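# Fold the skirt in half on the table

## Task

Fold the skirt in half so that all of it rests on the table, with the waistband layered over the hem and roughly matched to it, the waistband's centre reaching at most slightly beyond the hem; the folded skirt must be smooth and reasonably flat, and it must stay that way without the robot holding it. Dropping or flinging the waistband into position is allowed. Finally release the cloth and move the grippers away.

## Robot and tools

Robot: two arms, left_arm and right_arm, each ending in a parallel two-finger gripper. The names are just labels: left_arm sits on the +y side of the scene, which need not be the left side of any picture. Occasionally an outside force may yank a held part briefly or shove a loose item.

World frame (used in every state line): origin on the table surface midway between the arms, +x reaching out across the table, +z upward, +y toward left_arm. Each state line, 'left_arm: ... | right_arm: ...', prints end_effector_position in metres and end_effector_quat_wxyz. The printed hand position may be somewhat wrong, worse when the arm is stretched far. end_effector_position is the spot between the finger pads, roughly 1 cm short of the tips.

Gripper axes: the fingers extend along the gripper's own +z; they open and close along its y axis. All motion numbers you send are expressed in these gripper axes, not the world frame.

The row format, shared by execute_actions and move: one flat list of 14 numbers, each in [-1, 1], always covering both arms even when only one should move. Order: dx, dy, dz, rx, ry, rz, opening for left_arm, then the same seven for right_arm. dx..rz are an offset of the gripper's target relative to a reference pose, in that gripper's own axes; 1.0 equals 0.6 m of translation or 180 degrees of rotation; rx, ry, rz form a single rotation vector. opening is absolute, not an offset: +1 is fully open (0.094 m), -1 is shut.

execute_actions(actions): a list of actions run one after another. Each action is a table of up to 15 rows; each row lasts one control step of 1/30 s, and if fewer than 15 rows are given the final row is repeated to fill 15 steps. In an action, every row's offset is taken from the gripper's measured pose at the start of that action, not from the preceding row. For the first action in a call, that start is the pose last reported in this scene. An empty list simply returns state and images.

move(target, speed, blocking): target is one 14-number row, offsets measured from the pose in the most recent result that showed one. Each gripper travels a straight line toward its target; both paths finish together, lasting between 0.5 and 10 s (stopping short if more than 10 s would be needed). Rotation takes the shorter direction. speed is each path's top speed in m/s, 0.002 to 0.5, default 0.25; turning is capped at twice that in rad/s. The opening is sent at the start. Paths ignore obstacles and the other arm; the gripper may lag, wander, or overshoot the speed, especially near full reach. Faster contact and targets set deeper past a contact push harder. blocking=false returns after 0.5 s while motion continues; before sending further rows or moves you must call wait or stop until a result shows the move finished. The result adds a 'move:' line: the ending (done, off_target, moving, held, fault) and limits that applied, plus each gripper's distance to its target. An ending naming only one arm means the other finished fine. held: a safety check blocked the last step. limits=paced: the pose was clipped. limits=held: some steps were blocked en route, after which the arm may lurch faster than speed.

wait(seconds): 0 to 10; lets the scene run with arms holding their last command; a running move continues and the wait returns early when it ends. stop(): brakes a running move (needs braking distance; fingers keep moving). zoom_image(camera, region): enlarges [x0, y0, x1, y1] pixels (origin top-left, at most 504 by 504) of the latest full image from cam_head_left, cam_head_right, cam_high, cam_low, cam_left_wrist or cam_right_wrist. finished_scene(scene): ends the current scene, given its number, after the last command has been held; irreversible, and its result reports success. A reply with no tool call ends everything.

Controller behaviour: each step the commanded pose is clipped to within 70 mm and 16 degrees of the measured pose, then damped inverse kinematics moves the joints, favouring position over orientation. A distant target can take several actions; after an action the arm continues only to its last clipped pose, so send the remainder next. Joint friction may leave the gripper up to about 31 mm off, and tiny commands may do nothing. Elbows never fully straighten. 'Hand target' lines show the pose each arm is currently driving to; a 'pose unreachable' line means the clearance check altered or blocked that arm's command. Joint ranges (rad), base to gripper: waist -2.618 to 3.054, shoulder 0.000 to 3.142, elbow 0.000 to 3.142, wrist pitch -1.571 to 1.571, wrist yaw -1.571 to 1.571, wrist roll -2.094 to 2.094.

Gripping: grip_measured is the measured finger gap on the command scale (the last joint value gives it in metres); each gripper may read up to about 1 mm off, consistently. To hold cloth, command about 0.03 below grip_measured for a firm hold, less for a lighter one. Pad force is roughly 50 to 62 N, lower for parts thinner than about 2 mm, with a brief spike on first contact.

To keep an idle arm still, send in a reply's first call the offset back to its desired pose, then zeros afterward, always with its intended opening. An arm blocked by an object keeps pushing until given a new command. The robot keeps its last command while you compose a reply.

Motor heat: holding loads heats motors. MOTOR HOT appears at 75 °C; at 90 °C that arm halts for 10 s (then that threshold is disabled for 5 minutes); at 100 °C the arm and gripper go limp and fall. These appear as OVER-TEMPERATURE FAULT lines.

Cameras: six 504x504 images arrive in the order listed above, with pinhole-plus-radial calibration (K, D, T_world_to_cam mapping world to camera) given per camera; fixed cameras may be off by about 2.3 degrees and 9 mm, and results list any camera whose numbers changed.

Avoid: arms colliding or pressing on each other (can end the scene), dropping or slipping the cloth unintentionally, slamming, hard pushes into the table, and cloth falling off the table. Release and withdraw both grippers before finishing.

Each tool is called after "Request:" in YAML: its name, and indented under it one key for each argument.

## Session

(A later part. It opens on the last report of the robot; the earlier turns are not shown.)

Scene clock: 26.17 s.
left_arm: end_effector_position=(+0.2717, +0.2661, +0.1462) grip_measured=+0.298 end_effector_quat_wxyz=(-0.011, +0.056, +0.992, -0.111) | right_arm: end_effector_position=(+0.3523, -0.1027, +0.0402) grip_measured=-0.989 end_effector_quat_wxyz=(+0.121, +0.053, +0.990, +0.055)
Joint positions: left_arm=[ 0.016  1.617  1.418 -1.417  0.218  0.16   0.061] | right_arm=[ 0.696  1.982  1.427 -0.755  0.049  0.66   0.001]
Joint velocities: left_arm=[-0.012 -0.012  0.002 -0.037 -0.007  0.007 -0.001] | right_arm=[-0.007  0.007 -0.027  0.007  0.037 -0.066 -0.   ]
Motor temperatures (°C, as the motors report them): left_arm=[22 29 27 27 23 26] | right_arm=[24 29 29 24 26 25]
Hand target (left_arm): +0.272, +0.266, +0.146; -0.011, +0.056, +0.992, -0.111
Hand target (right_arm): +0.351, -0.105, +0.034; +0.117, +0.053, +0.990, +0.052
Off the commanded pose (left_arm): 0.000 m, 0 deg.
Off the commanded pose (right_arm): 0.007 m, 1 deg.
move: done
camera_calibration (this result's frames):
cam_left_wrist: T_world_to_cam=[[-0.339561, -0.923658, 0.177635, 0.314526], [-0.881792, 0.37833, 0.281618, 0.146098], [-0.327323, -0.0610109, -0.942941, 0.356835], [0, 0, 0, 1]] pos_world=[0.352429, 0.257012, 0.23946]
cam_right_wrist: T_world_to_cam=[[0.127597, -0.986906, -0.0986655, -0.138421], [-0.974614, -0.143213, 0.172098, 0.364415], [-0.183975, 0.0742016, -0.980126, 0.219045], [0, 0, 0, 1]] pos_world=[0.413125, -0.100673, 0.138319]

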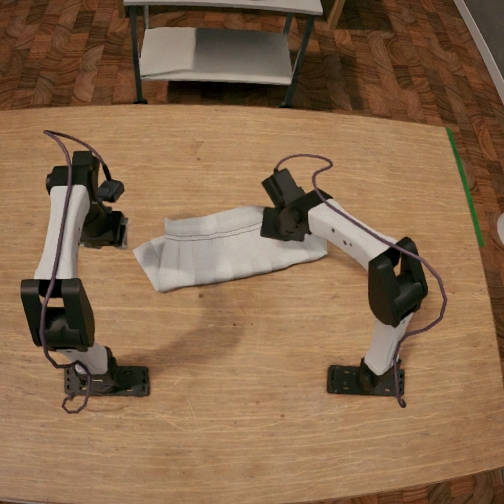

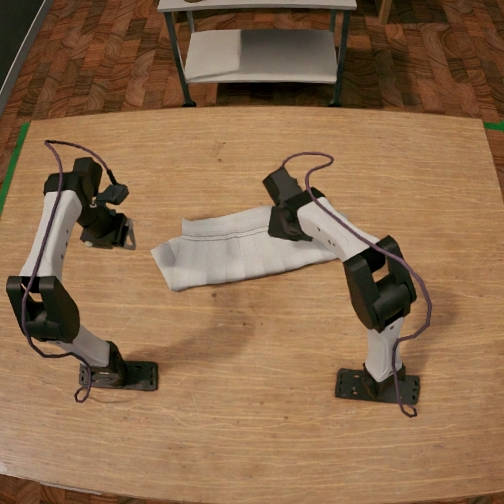

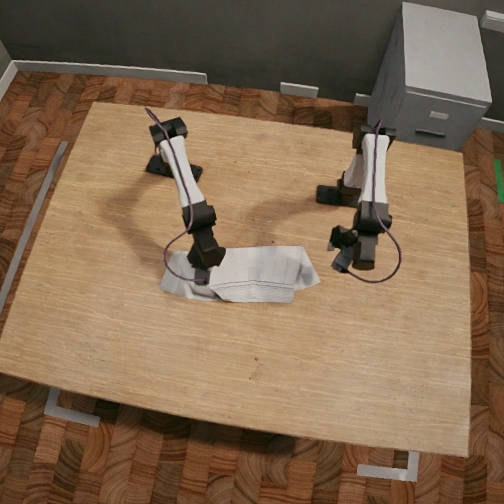

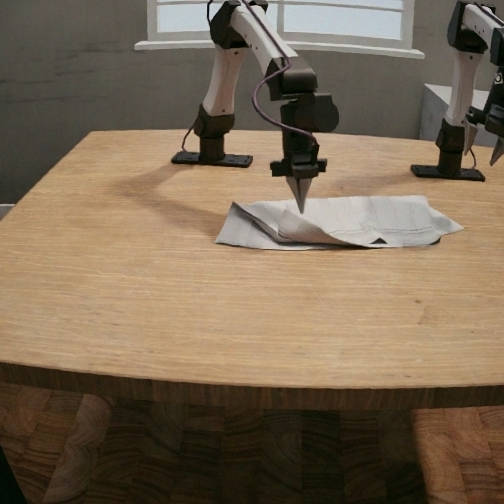

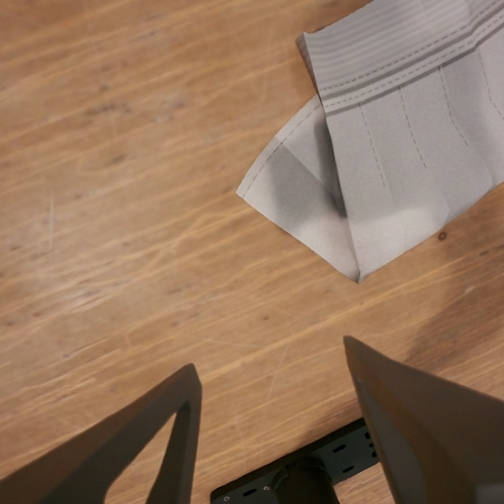

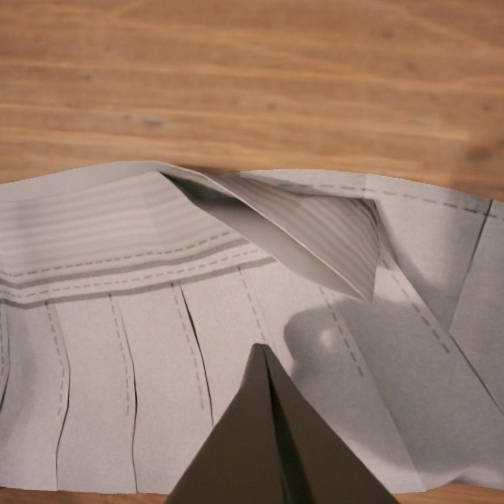

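Request:
move:
  target: [0,0,0,0,0,0,0.3,-0.185,-0.075,0.045,0,-0.03,0,-1]
  speed: 0.12

Request:
move:
  target: [0,0,0,0,0,0,0.3,0.05,-0.25,-0.25,0,0,0,-1]

Scene clock: 27.70 s.
left_arm: end_effector_position=(+0.2717, +0.2661, +0.1462) grip_measured=+0.298 end_effector_quat_wxyz=(-0.011, +0.056, +0.992, -0.111) | right_arm: end_effector_position=(+0.4587, -0.1579, +0.0411) grip_measured=-0.989 end_effector_quat_wxyz=(+0.172, +0.061, +0.982, +0.053)
Joint positions: left_arm=[ 0.016  1.617  1.418 -1.417  0.218  0.16   0.061] | right_arm=[ 0.485  2.178  1.701 -0.735  0.04   0.465  0.001]
Joint velocities: left_arm=[ 0.007  0.007  0.002 -0.007  0.007  0.051  0.   ] | right_arm=[-0.007  0.017 -0.002  0.007 -0.051 -0.007 -0.   ]
Motor temperatures (°C, as the motors report them): left_arm=[22 29 27 27 23 26] | right_arm=[24 29 29 24 26 25]
Hand target (left_arm): +0.272, +0.266, +0.146; -0.011, +0.056, +0.992, -0.111
Hand target (right_arm): +0.461, -0.158, +0.036; +0.167, +0.056, +0.983, +0.055
Off the commanded pose (left_arm): 0.000 m, 0 deg.
Off the commanded pose (right_arm): 0.007 m, 1 deg.
move: done
camera_calibration (this result's frames):
cam_left_wrist: T_world_to_cam=[[-0.339561, -0.923658, 0.177635, 0.314526], [-0.881792, 0.37833, 0.281618, 0.146098], [-0.327323, -0.0610109, -0.942941, 0.356835], [0, 0, 0, 1]] pos_world=[0.352429, 0.257012, 0.23946]
cam_right_wrist: T_world_to_cam=[[0.114444, -0.990221, -0.0797783, -0.201624], [-0.990056, -0.1203, 0.0729239, 0.474854], [-0.0818081, 0.0706393, -0.994142, 0.196764], [0, 0, 0, 1]] pos_world=[0.509303, -0.156427, 0.144898]

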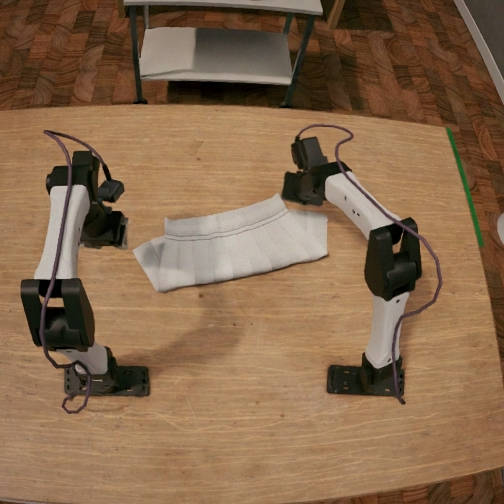

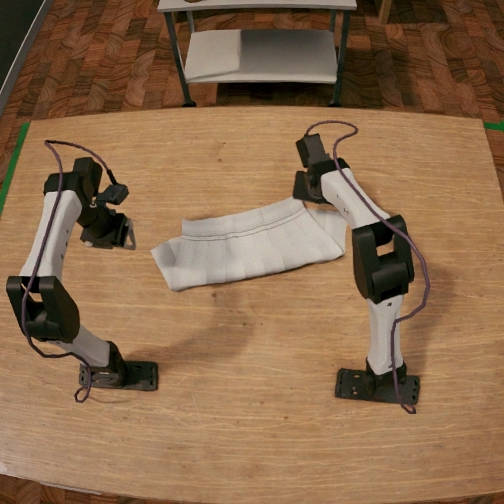

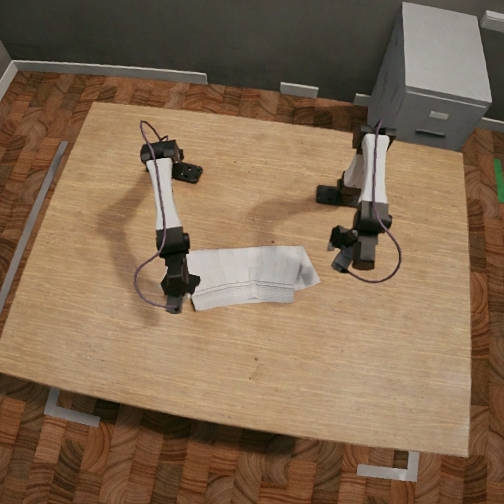

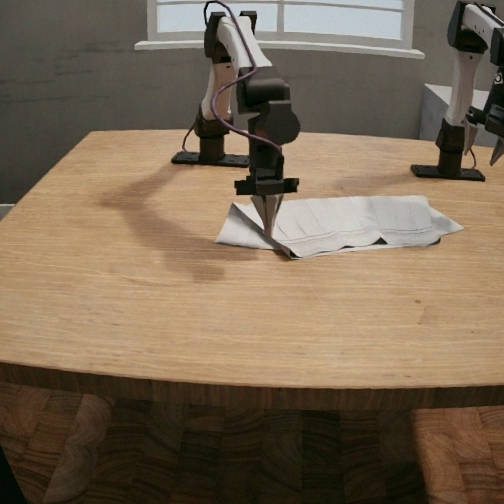

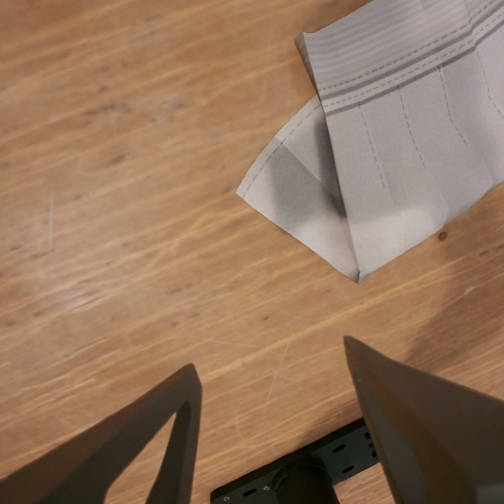

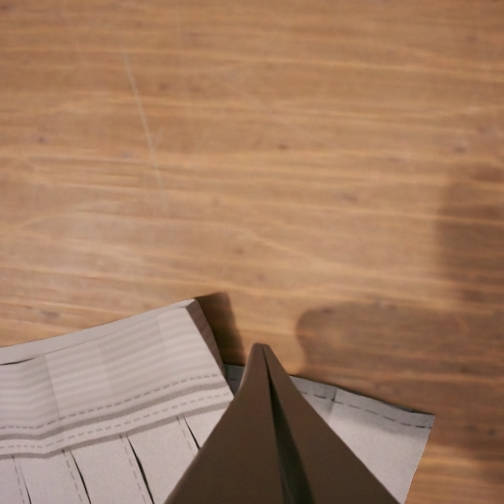

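Scene clock: 29.17 s.
left_arm: end_effector_position=(+0.2717, +0.2661, +0.1462) grip_measured=+0.298 end_effector_quat_wxyz=(-0.011, +0.056, +0.992, -0.111) | right_arm: end_effector_position=(+0.3674, -0.3115, +0.1557) grip_measured=-0.989 end_effector_quat_wxyz=(+0.186, +0.066, +0.979, +0.055)
Joint positions: left_arm=[ 0.016  1.617  1.418 -1.417  0.218  0.16   0.061] | right_arm=[ 0.127  1.645  1.432 -0.977 -0.087  0.142  0.001]
Joint velocities: left_arm=[ 0.012  0.007  0.007  0.007 -0.007 -0.051 -0.001] | right_arm=[-0.007 -0.007 -0.007 -0.081 -0.037 -0.037  0.   ]
Motor temperatures (°C, as the motors report them): left_arm=[22 29 27 27 23 26] | right_arm=[24 29 29 24 26 25]
Hand target (left_arm): +0.272, +0.266, +0.146; -0.011, +0.056, +0.992, -0.111
Hand target (right_arm): +0.360, -0.311, +0.150; +0.172, +0.062, +0.981, +0.059
Off the commanded pose (left_arm): 0.000 m, 0 deg.
Off the commanded pose (right_arm): 0.005 m, 2 deg.
move: done
camera_calibration (this result's frames):
cam_left_wrist: T_world_to_cam=[[-0.339561, -0.923658, 0.177635, 0.314526], [-0.881792, 0.37833, 0.281618, 0.146098], [-0.327323, -0.0610109, -0.942941, 0.356835], [0, 0, 0, 1]] pos_world=[0.352429, 0.257012, 0.23946]
cam_right_wrist: T_world_to_cam=[[0.105681, -0.99097, -0.0825235, -0.330808], [-0.99296, -0.109629, 0.0448535, 0.366367], [-0.0534954, 0.0772023, -0.995579, 0.305887], [0, 0, 0, 1]] pos_world=[0.415112, -0.311271, 0.260803]

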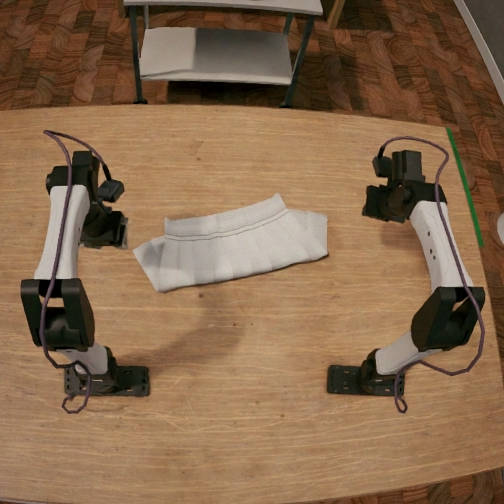

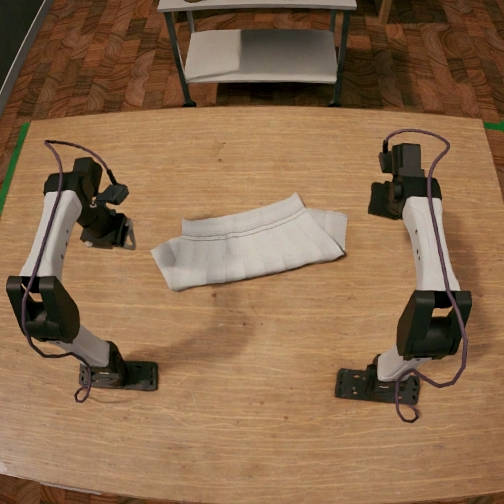

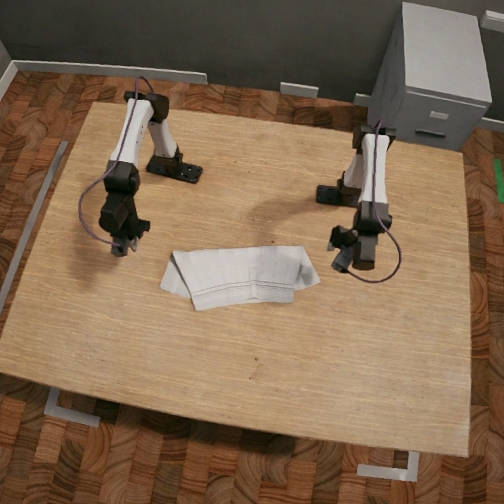

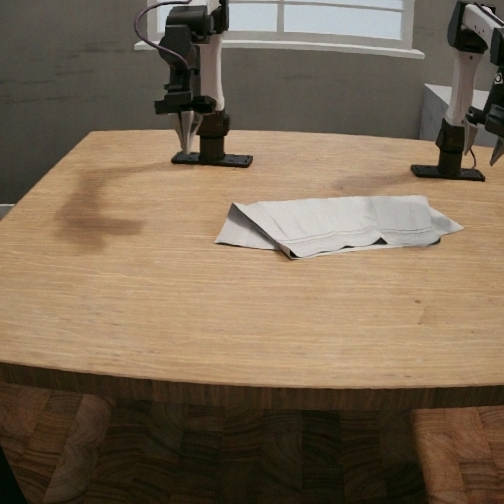

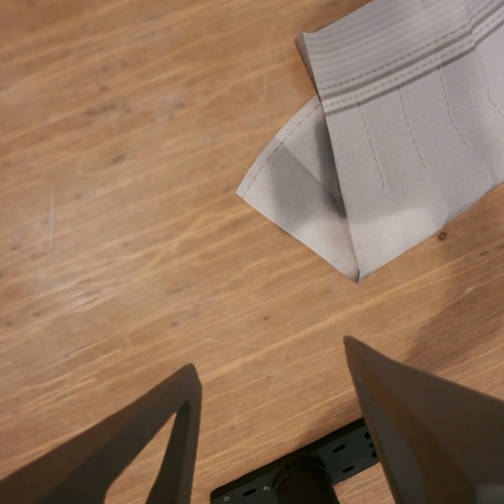

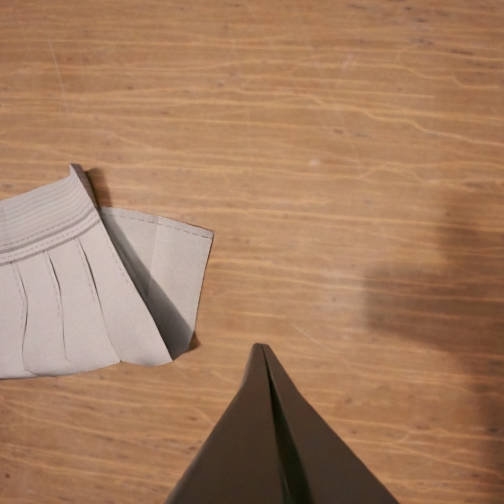

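Request:
move:
  target: [-0.227,-0.137,0.175,-0.07,-0.04,0,-0.1,-0.024,0.311,0.245,0.04,0.04,0,-0.1]

Scene clock: 33.20 s.
left_arm: end_effector_position=(+0.3882, +0.1484, +0.0635) grip_measured=-0.098 end_effector_quat_wxyz=(+0.054, +0.049, +0.997, -0.011) | right_arm: end_effector_position=(+0.4594, -0.1200, +0.0547) grip_measured=-0.102 end_effector_quat_wxyz=(+0.123, +0.068, +0.990, -0.001)
Joint positions: left_arm=[-0.383  2.045  1.644 -1.06  -0.012 -0.257  0.042] | right_arm=[ 0.581  2.384  2.138 -1.11   0.123  0.569  0.042]
Joint velocities: left_arm=[-0.012 -0.012 -0.012 -0.007 -0.066 -0.007 -0.002] | right_arm=[-0.012 -0.012 -0.002 -0.022  0.007  0.007 -0.001]
Motor temperatures (°C, as the motors report them): left_arm=[22 30 27 27 23 26] | right_arm=[24 30 30 24 26 25]
Hand target (left_arm): +0.393, +0.146, +0.063; +0.060, +0.049, +0.997, -0.008
Hand target (right_arm): +0.459, -0.122, +0.050; +0.119, +0.073, +0.990, -0.009
Off the commanded pose (left_arm): 0.007 m, 1 deg.
Off the commanded pose (right_arm): 0.007 m, 1 deg.
move: done
camera_calibration (this result's frames):
cam_left_wrist: T_world_to_cam=[[-0.32353, -0.944923, -0.049484, 0.271458], [-0.926147, 0.30552, 0.221156, 0.348437], [-0.193857, 0.11738, -0.973982, 0.233491], [0, 0, 0, 1]] pos_world=[0.455793, 0.122646, 0.16379]
cam_right_wrist: T_world_to_cam=[[0.0840707, -0.996432, 0.00739283, -0.154678], [-0.979044, -0.081218, 0.186755, 0.472552], [-0.185488, -0.0229385, -0.982379, 0.243379], [0, 0, 0, 1]] pos_world=[0.520797, -0.110164, 0.151983]

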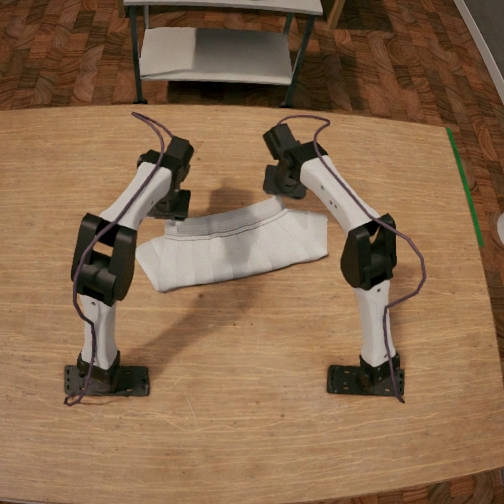

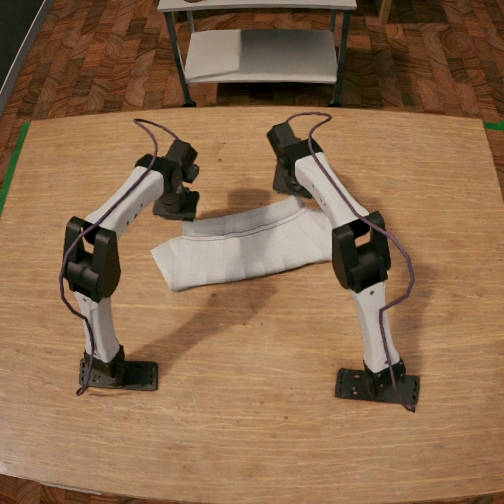

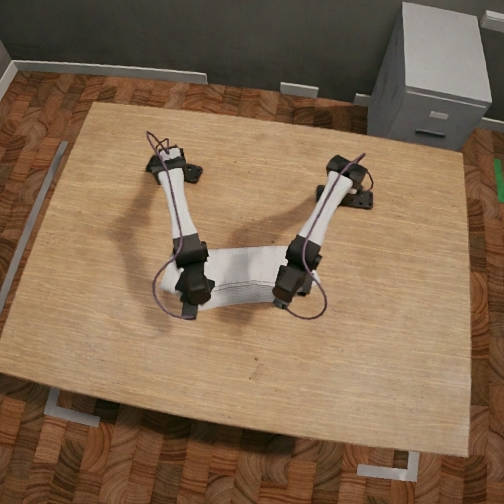

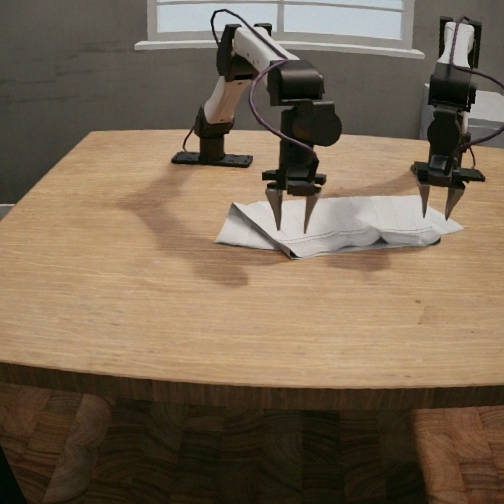

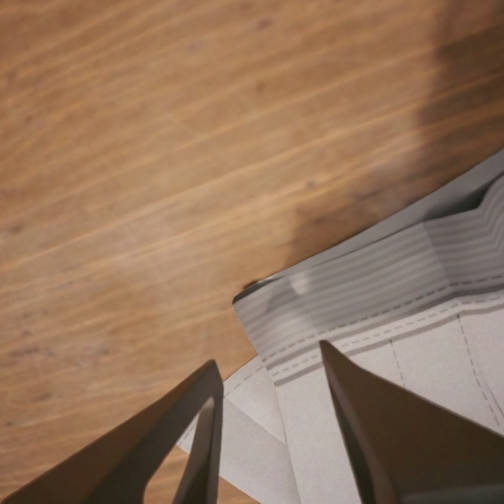

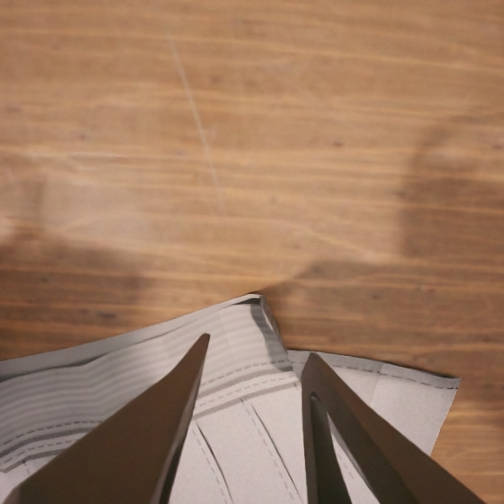

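Request:
move:
  target: [0.005,0,0.1,0,0,0,-0.1,0.045,0,0.095,0,0,0,-0.1]
  speed: 0.08

Request:
execute_actions:
  actions:
    - [[0.01,0,0.025,0,0.01,0,-1,0.02,0,0.025,0,0.015,0,-1]]
    - [[0.01,0,0.02,0,0.01,0,-1,0.02,0,0.02,0,0.015,0,-1]]
    - [[-0.01,0,-0.08,0,0,0,-1,-0.02,0,-0.08,0,0,0,-1]]

Scene clock: 34.70 s.
left_arm: end_effector_position=(+0.3966, +0.1453, +0.0161) grip_measured=-0.098 end_effector_quat_wxyz=(+0.067, +0.049, +0.996, -0.015) | right_arm: end_effector_position=(+0.4545, -0.1211, +0.0062) grip_measured=-0.101 end_effector_quat_wxyz=(+0.130, +0.069, +0.989, -0.000)
Joint positions: left_arm=[-0.383  2.099  1.529 -0.863 -0.012 -0.257  0.042] | right_arm=[ 0.585  2.371  1.918 -0.89   0.129  0.573  0.042]
Joint velocities: left_arm=[ 0.007 -0.007  0.012 -0.066  0.066 -0.037 -0.   ] | right_arm=[-0.002  0.002 -0.002 -0.007 -0.051 -0.051 -0.   ]
Motor temperatures (°C, as the motors report them): left_arm=[22 30 27 27 23 26] | right_arm=[24 31 30 24 26 25]
Hand target (left_arm): +0.391, +0.147, +0.004; +0.054, +0.049, +0.997, -0.011
Hand target (right_arm): +0.448, -0.118, -0.007; +0.123, +0.068, +0.990, -0.002
Off the commanded pose (left_arm): 0.014 m, 2 deg.
Off the commanded pose (right_arm): 0.016 m, 1 deg.
move: off_target (left_arm, right_arm)
camera_calibration (this result's frames):
cam_left_wrist: T_world_to_cam=[[-0.32221, -0.945393, -0.0491305, 0.268485], [-0.931537, 0.30739, 0.194294, 0.369968], [-0.168582, 0.10837, -0.979712, 0.180711], [0, 0, 0, 1]] pos_world=[0.461612, 0.120515, 0.118352]
cam_right_wrist: T_world_to_cam=[[0.0820288, -0.996604, 0.00724353, -0.154129], [-0.981721, -0.0795471, 0.172905, 0.47817], [-0.171742, -0.0212943, -0.984912, 0.188781], [0, 0, 0, 1]] pos_world=[0.514494, -0.111548, 0.104371]

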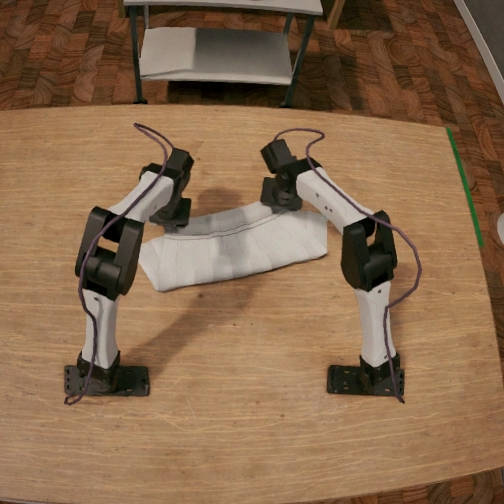

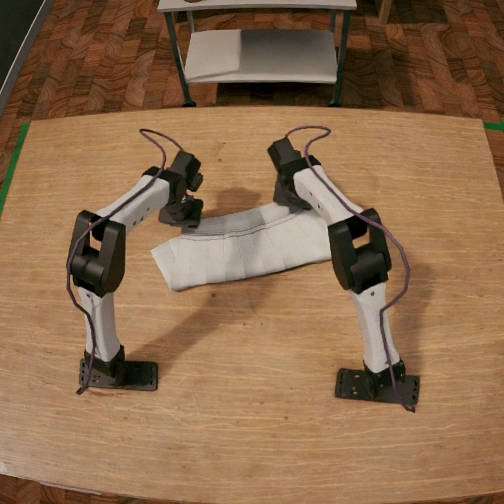

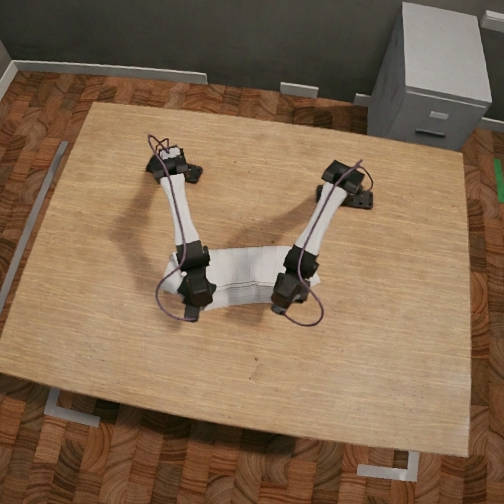

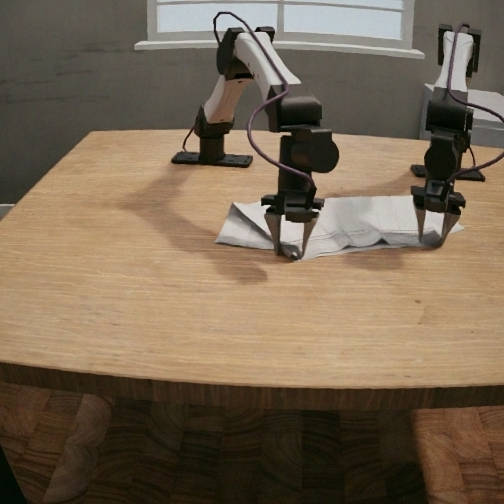

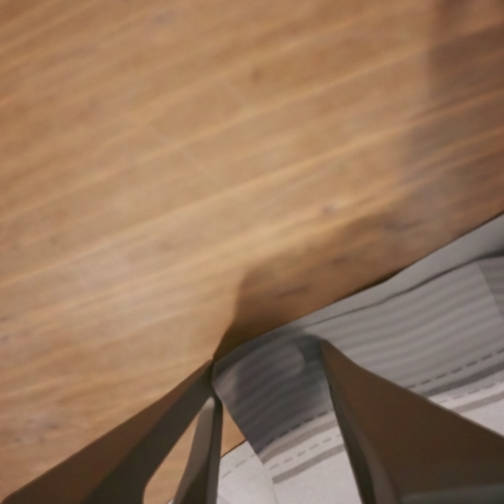

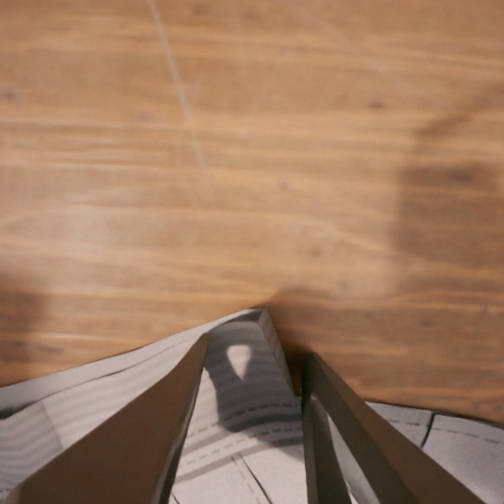

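Scene clock: 36.20 s.
left_arm: end_effector_position=(+0.4018, +0.1434, +0.0657) grip_measured=-0.978 end_effector_quat_wxyz=(+0.082, +0.048, +0.995, -0.020) | right_arm: end_effector_position=(+0.4564, -0.1191, +0.0577) grip_measured=-0.981 end_effector_quat_wxyz=(+0.140, +0.069, +0.988, +0.009)
Joint positions: left_arm=[-0.383  2.046  1.646 -1.002 -0.012 -0.257  0.001] | right_arm=[ 0.585  2.324  2.038 -1.032  0.123  0.573  0.001]
Joint velocities: left_arm=[ 0.002  0.012  0.007 -0.11  -0.066 -0.066  0.001] | right_arm=[ 0.007  0.007 -0.012 -0.081  0.007 -0.007  0.   ]
Motor temperatures (°C, as the motors report them): left_arm=[22 30 28 27 23 26] | right_arm=[24 31 30 24 26 25]
Hand target (left_arm): +0.398, +0.146, +0.064; +0.070, +0.049, +0.996, -0.016
Hand target (right_arm): +0.453, -0.121, +0.056; +0.131, +0.069, +0.989, +0.003
Off the commanded pose (left_arm): 0.006 m, 2 deg.
Off the commanded pose (right_arm): 0.004 m, 1 deg.
camera_calibration (this result's frames):
cam_left_wrist: T_world_to_cam=[[-0.320782, -0.945923, -0.0482516, 0.270214], [-0.936783, 0.30934, 0.163541, 0.369625], [-0.139771, 0.0976622, -0.985356, 0.220706], [0, 0, 0, 1]] pos_world=[0.463786, 0.119707, 0.170063]
cam_right_wrist: T_world_to_cam=[[0.0833852, -0.996493, -0.00696467, -0.152431], [-0.984899, -0.0834751, 0.151677, 0.473546], [-0.151726, -0.00578809, -0.988406, 0.232809], [0, 0, 0, 1]] pos_world=[0.514429, -0.11102, 0.157223]

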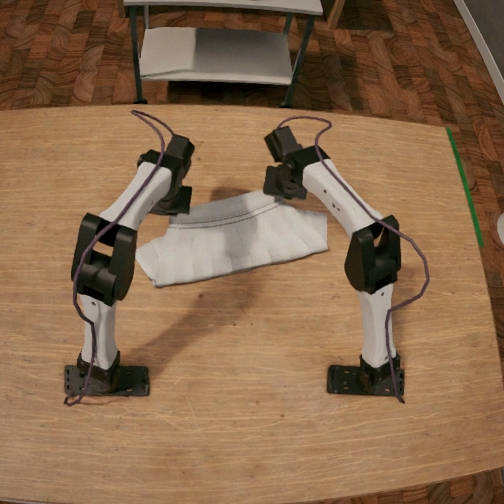

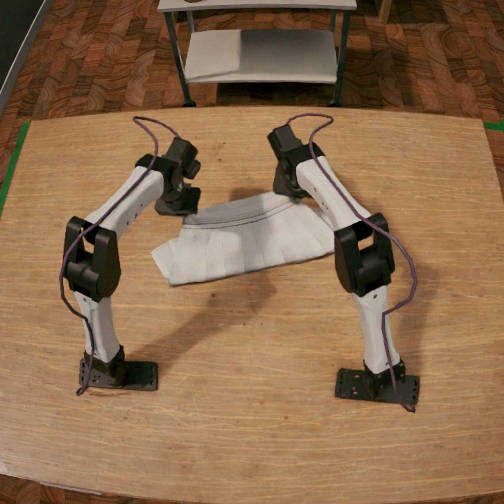

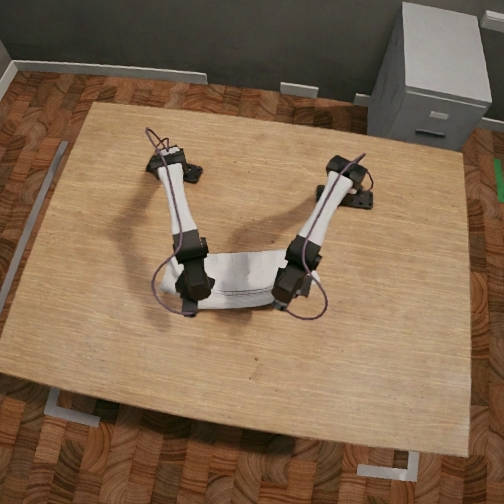

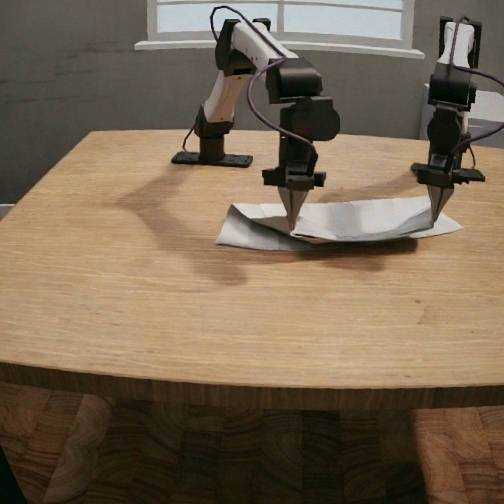

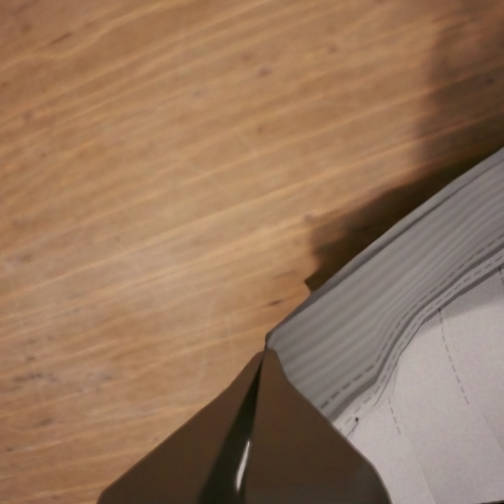

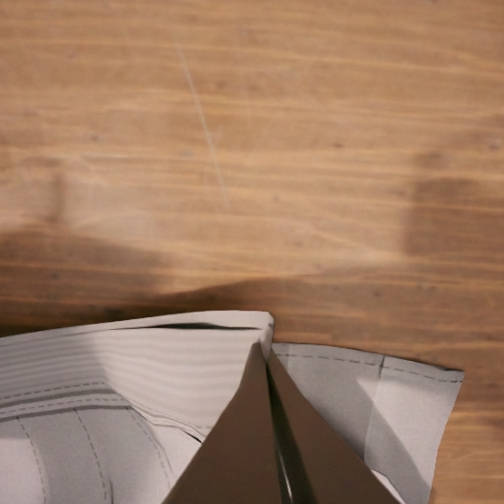

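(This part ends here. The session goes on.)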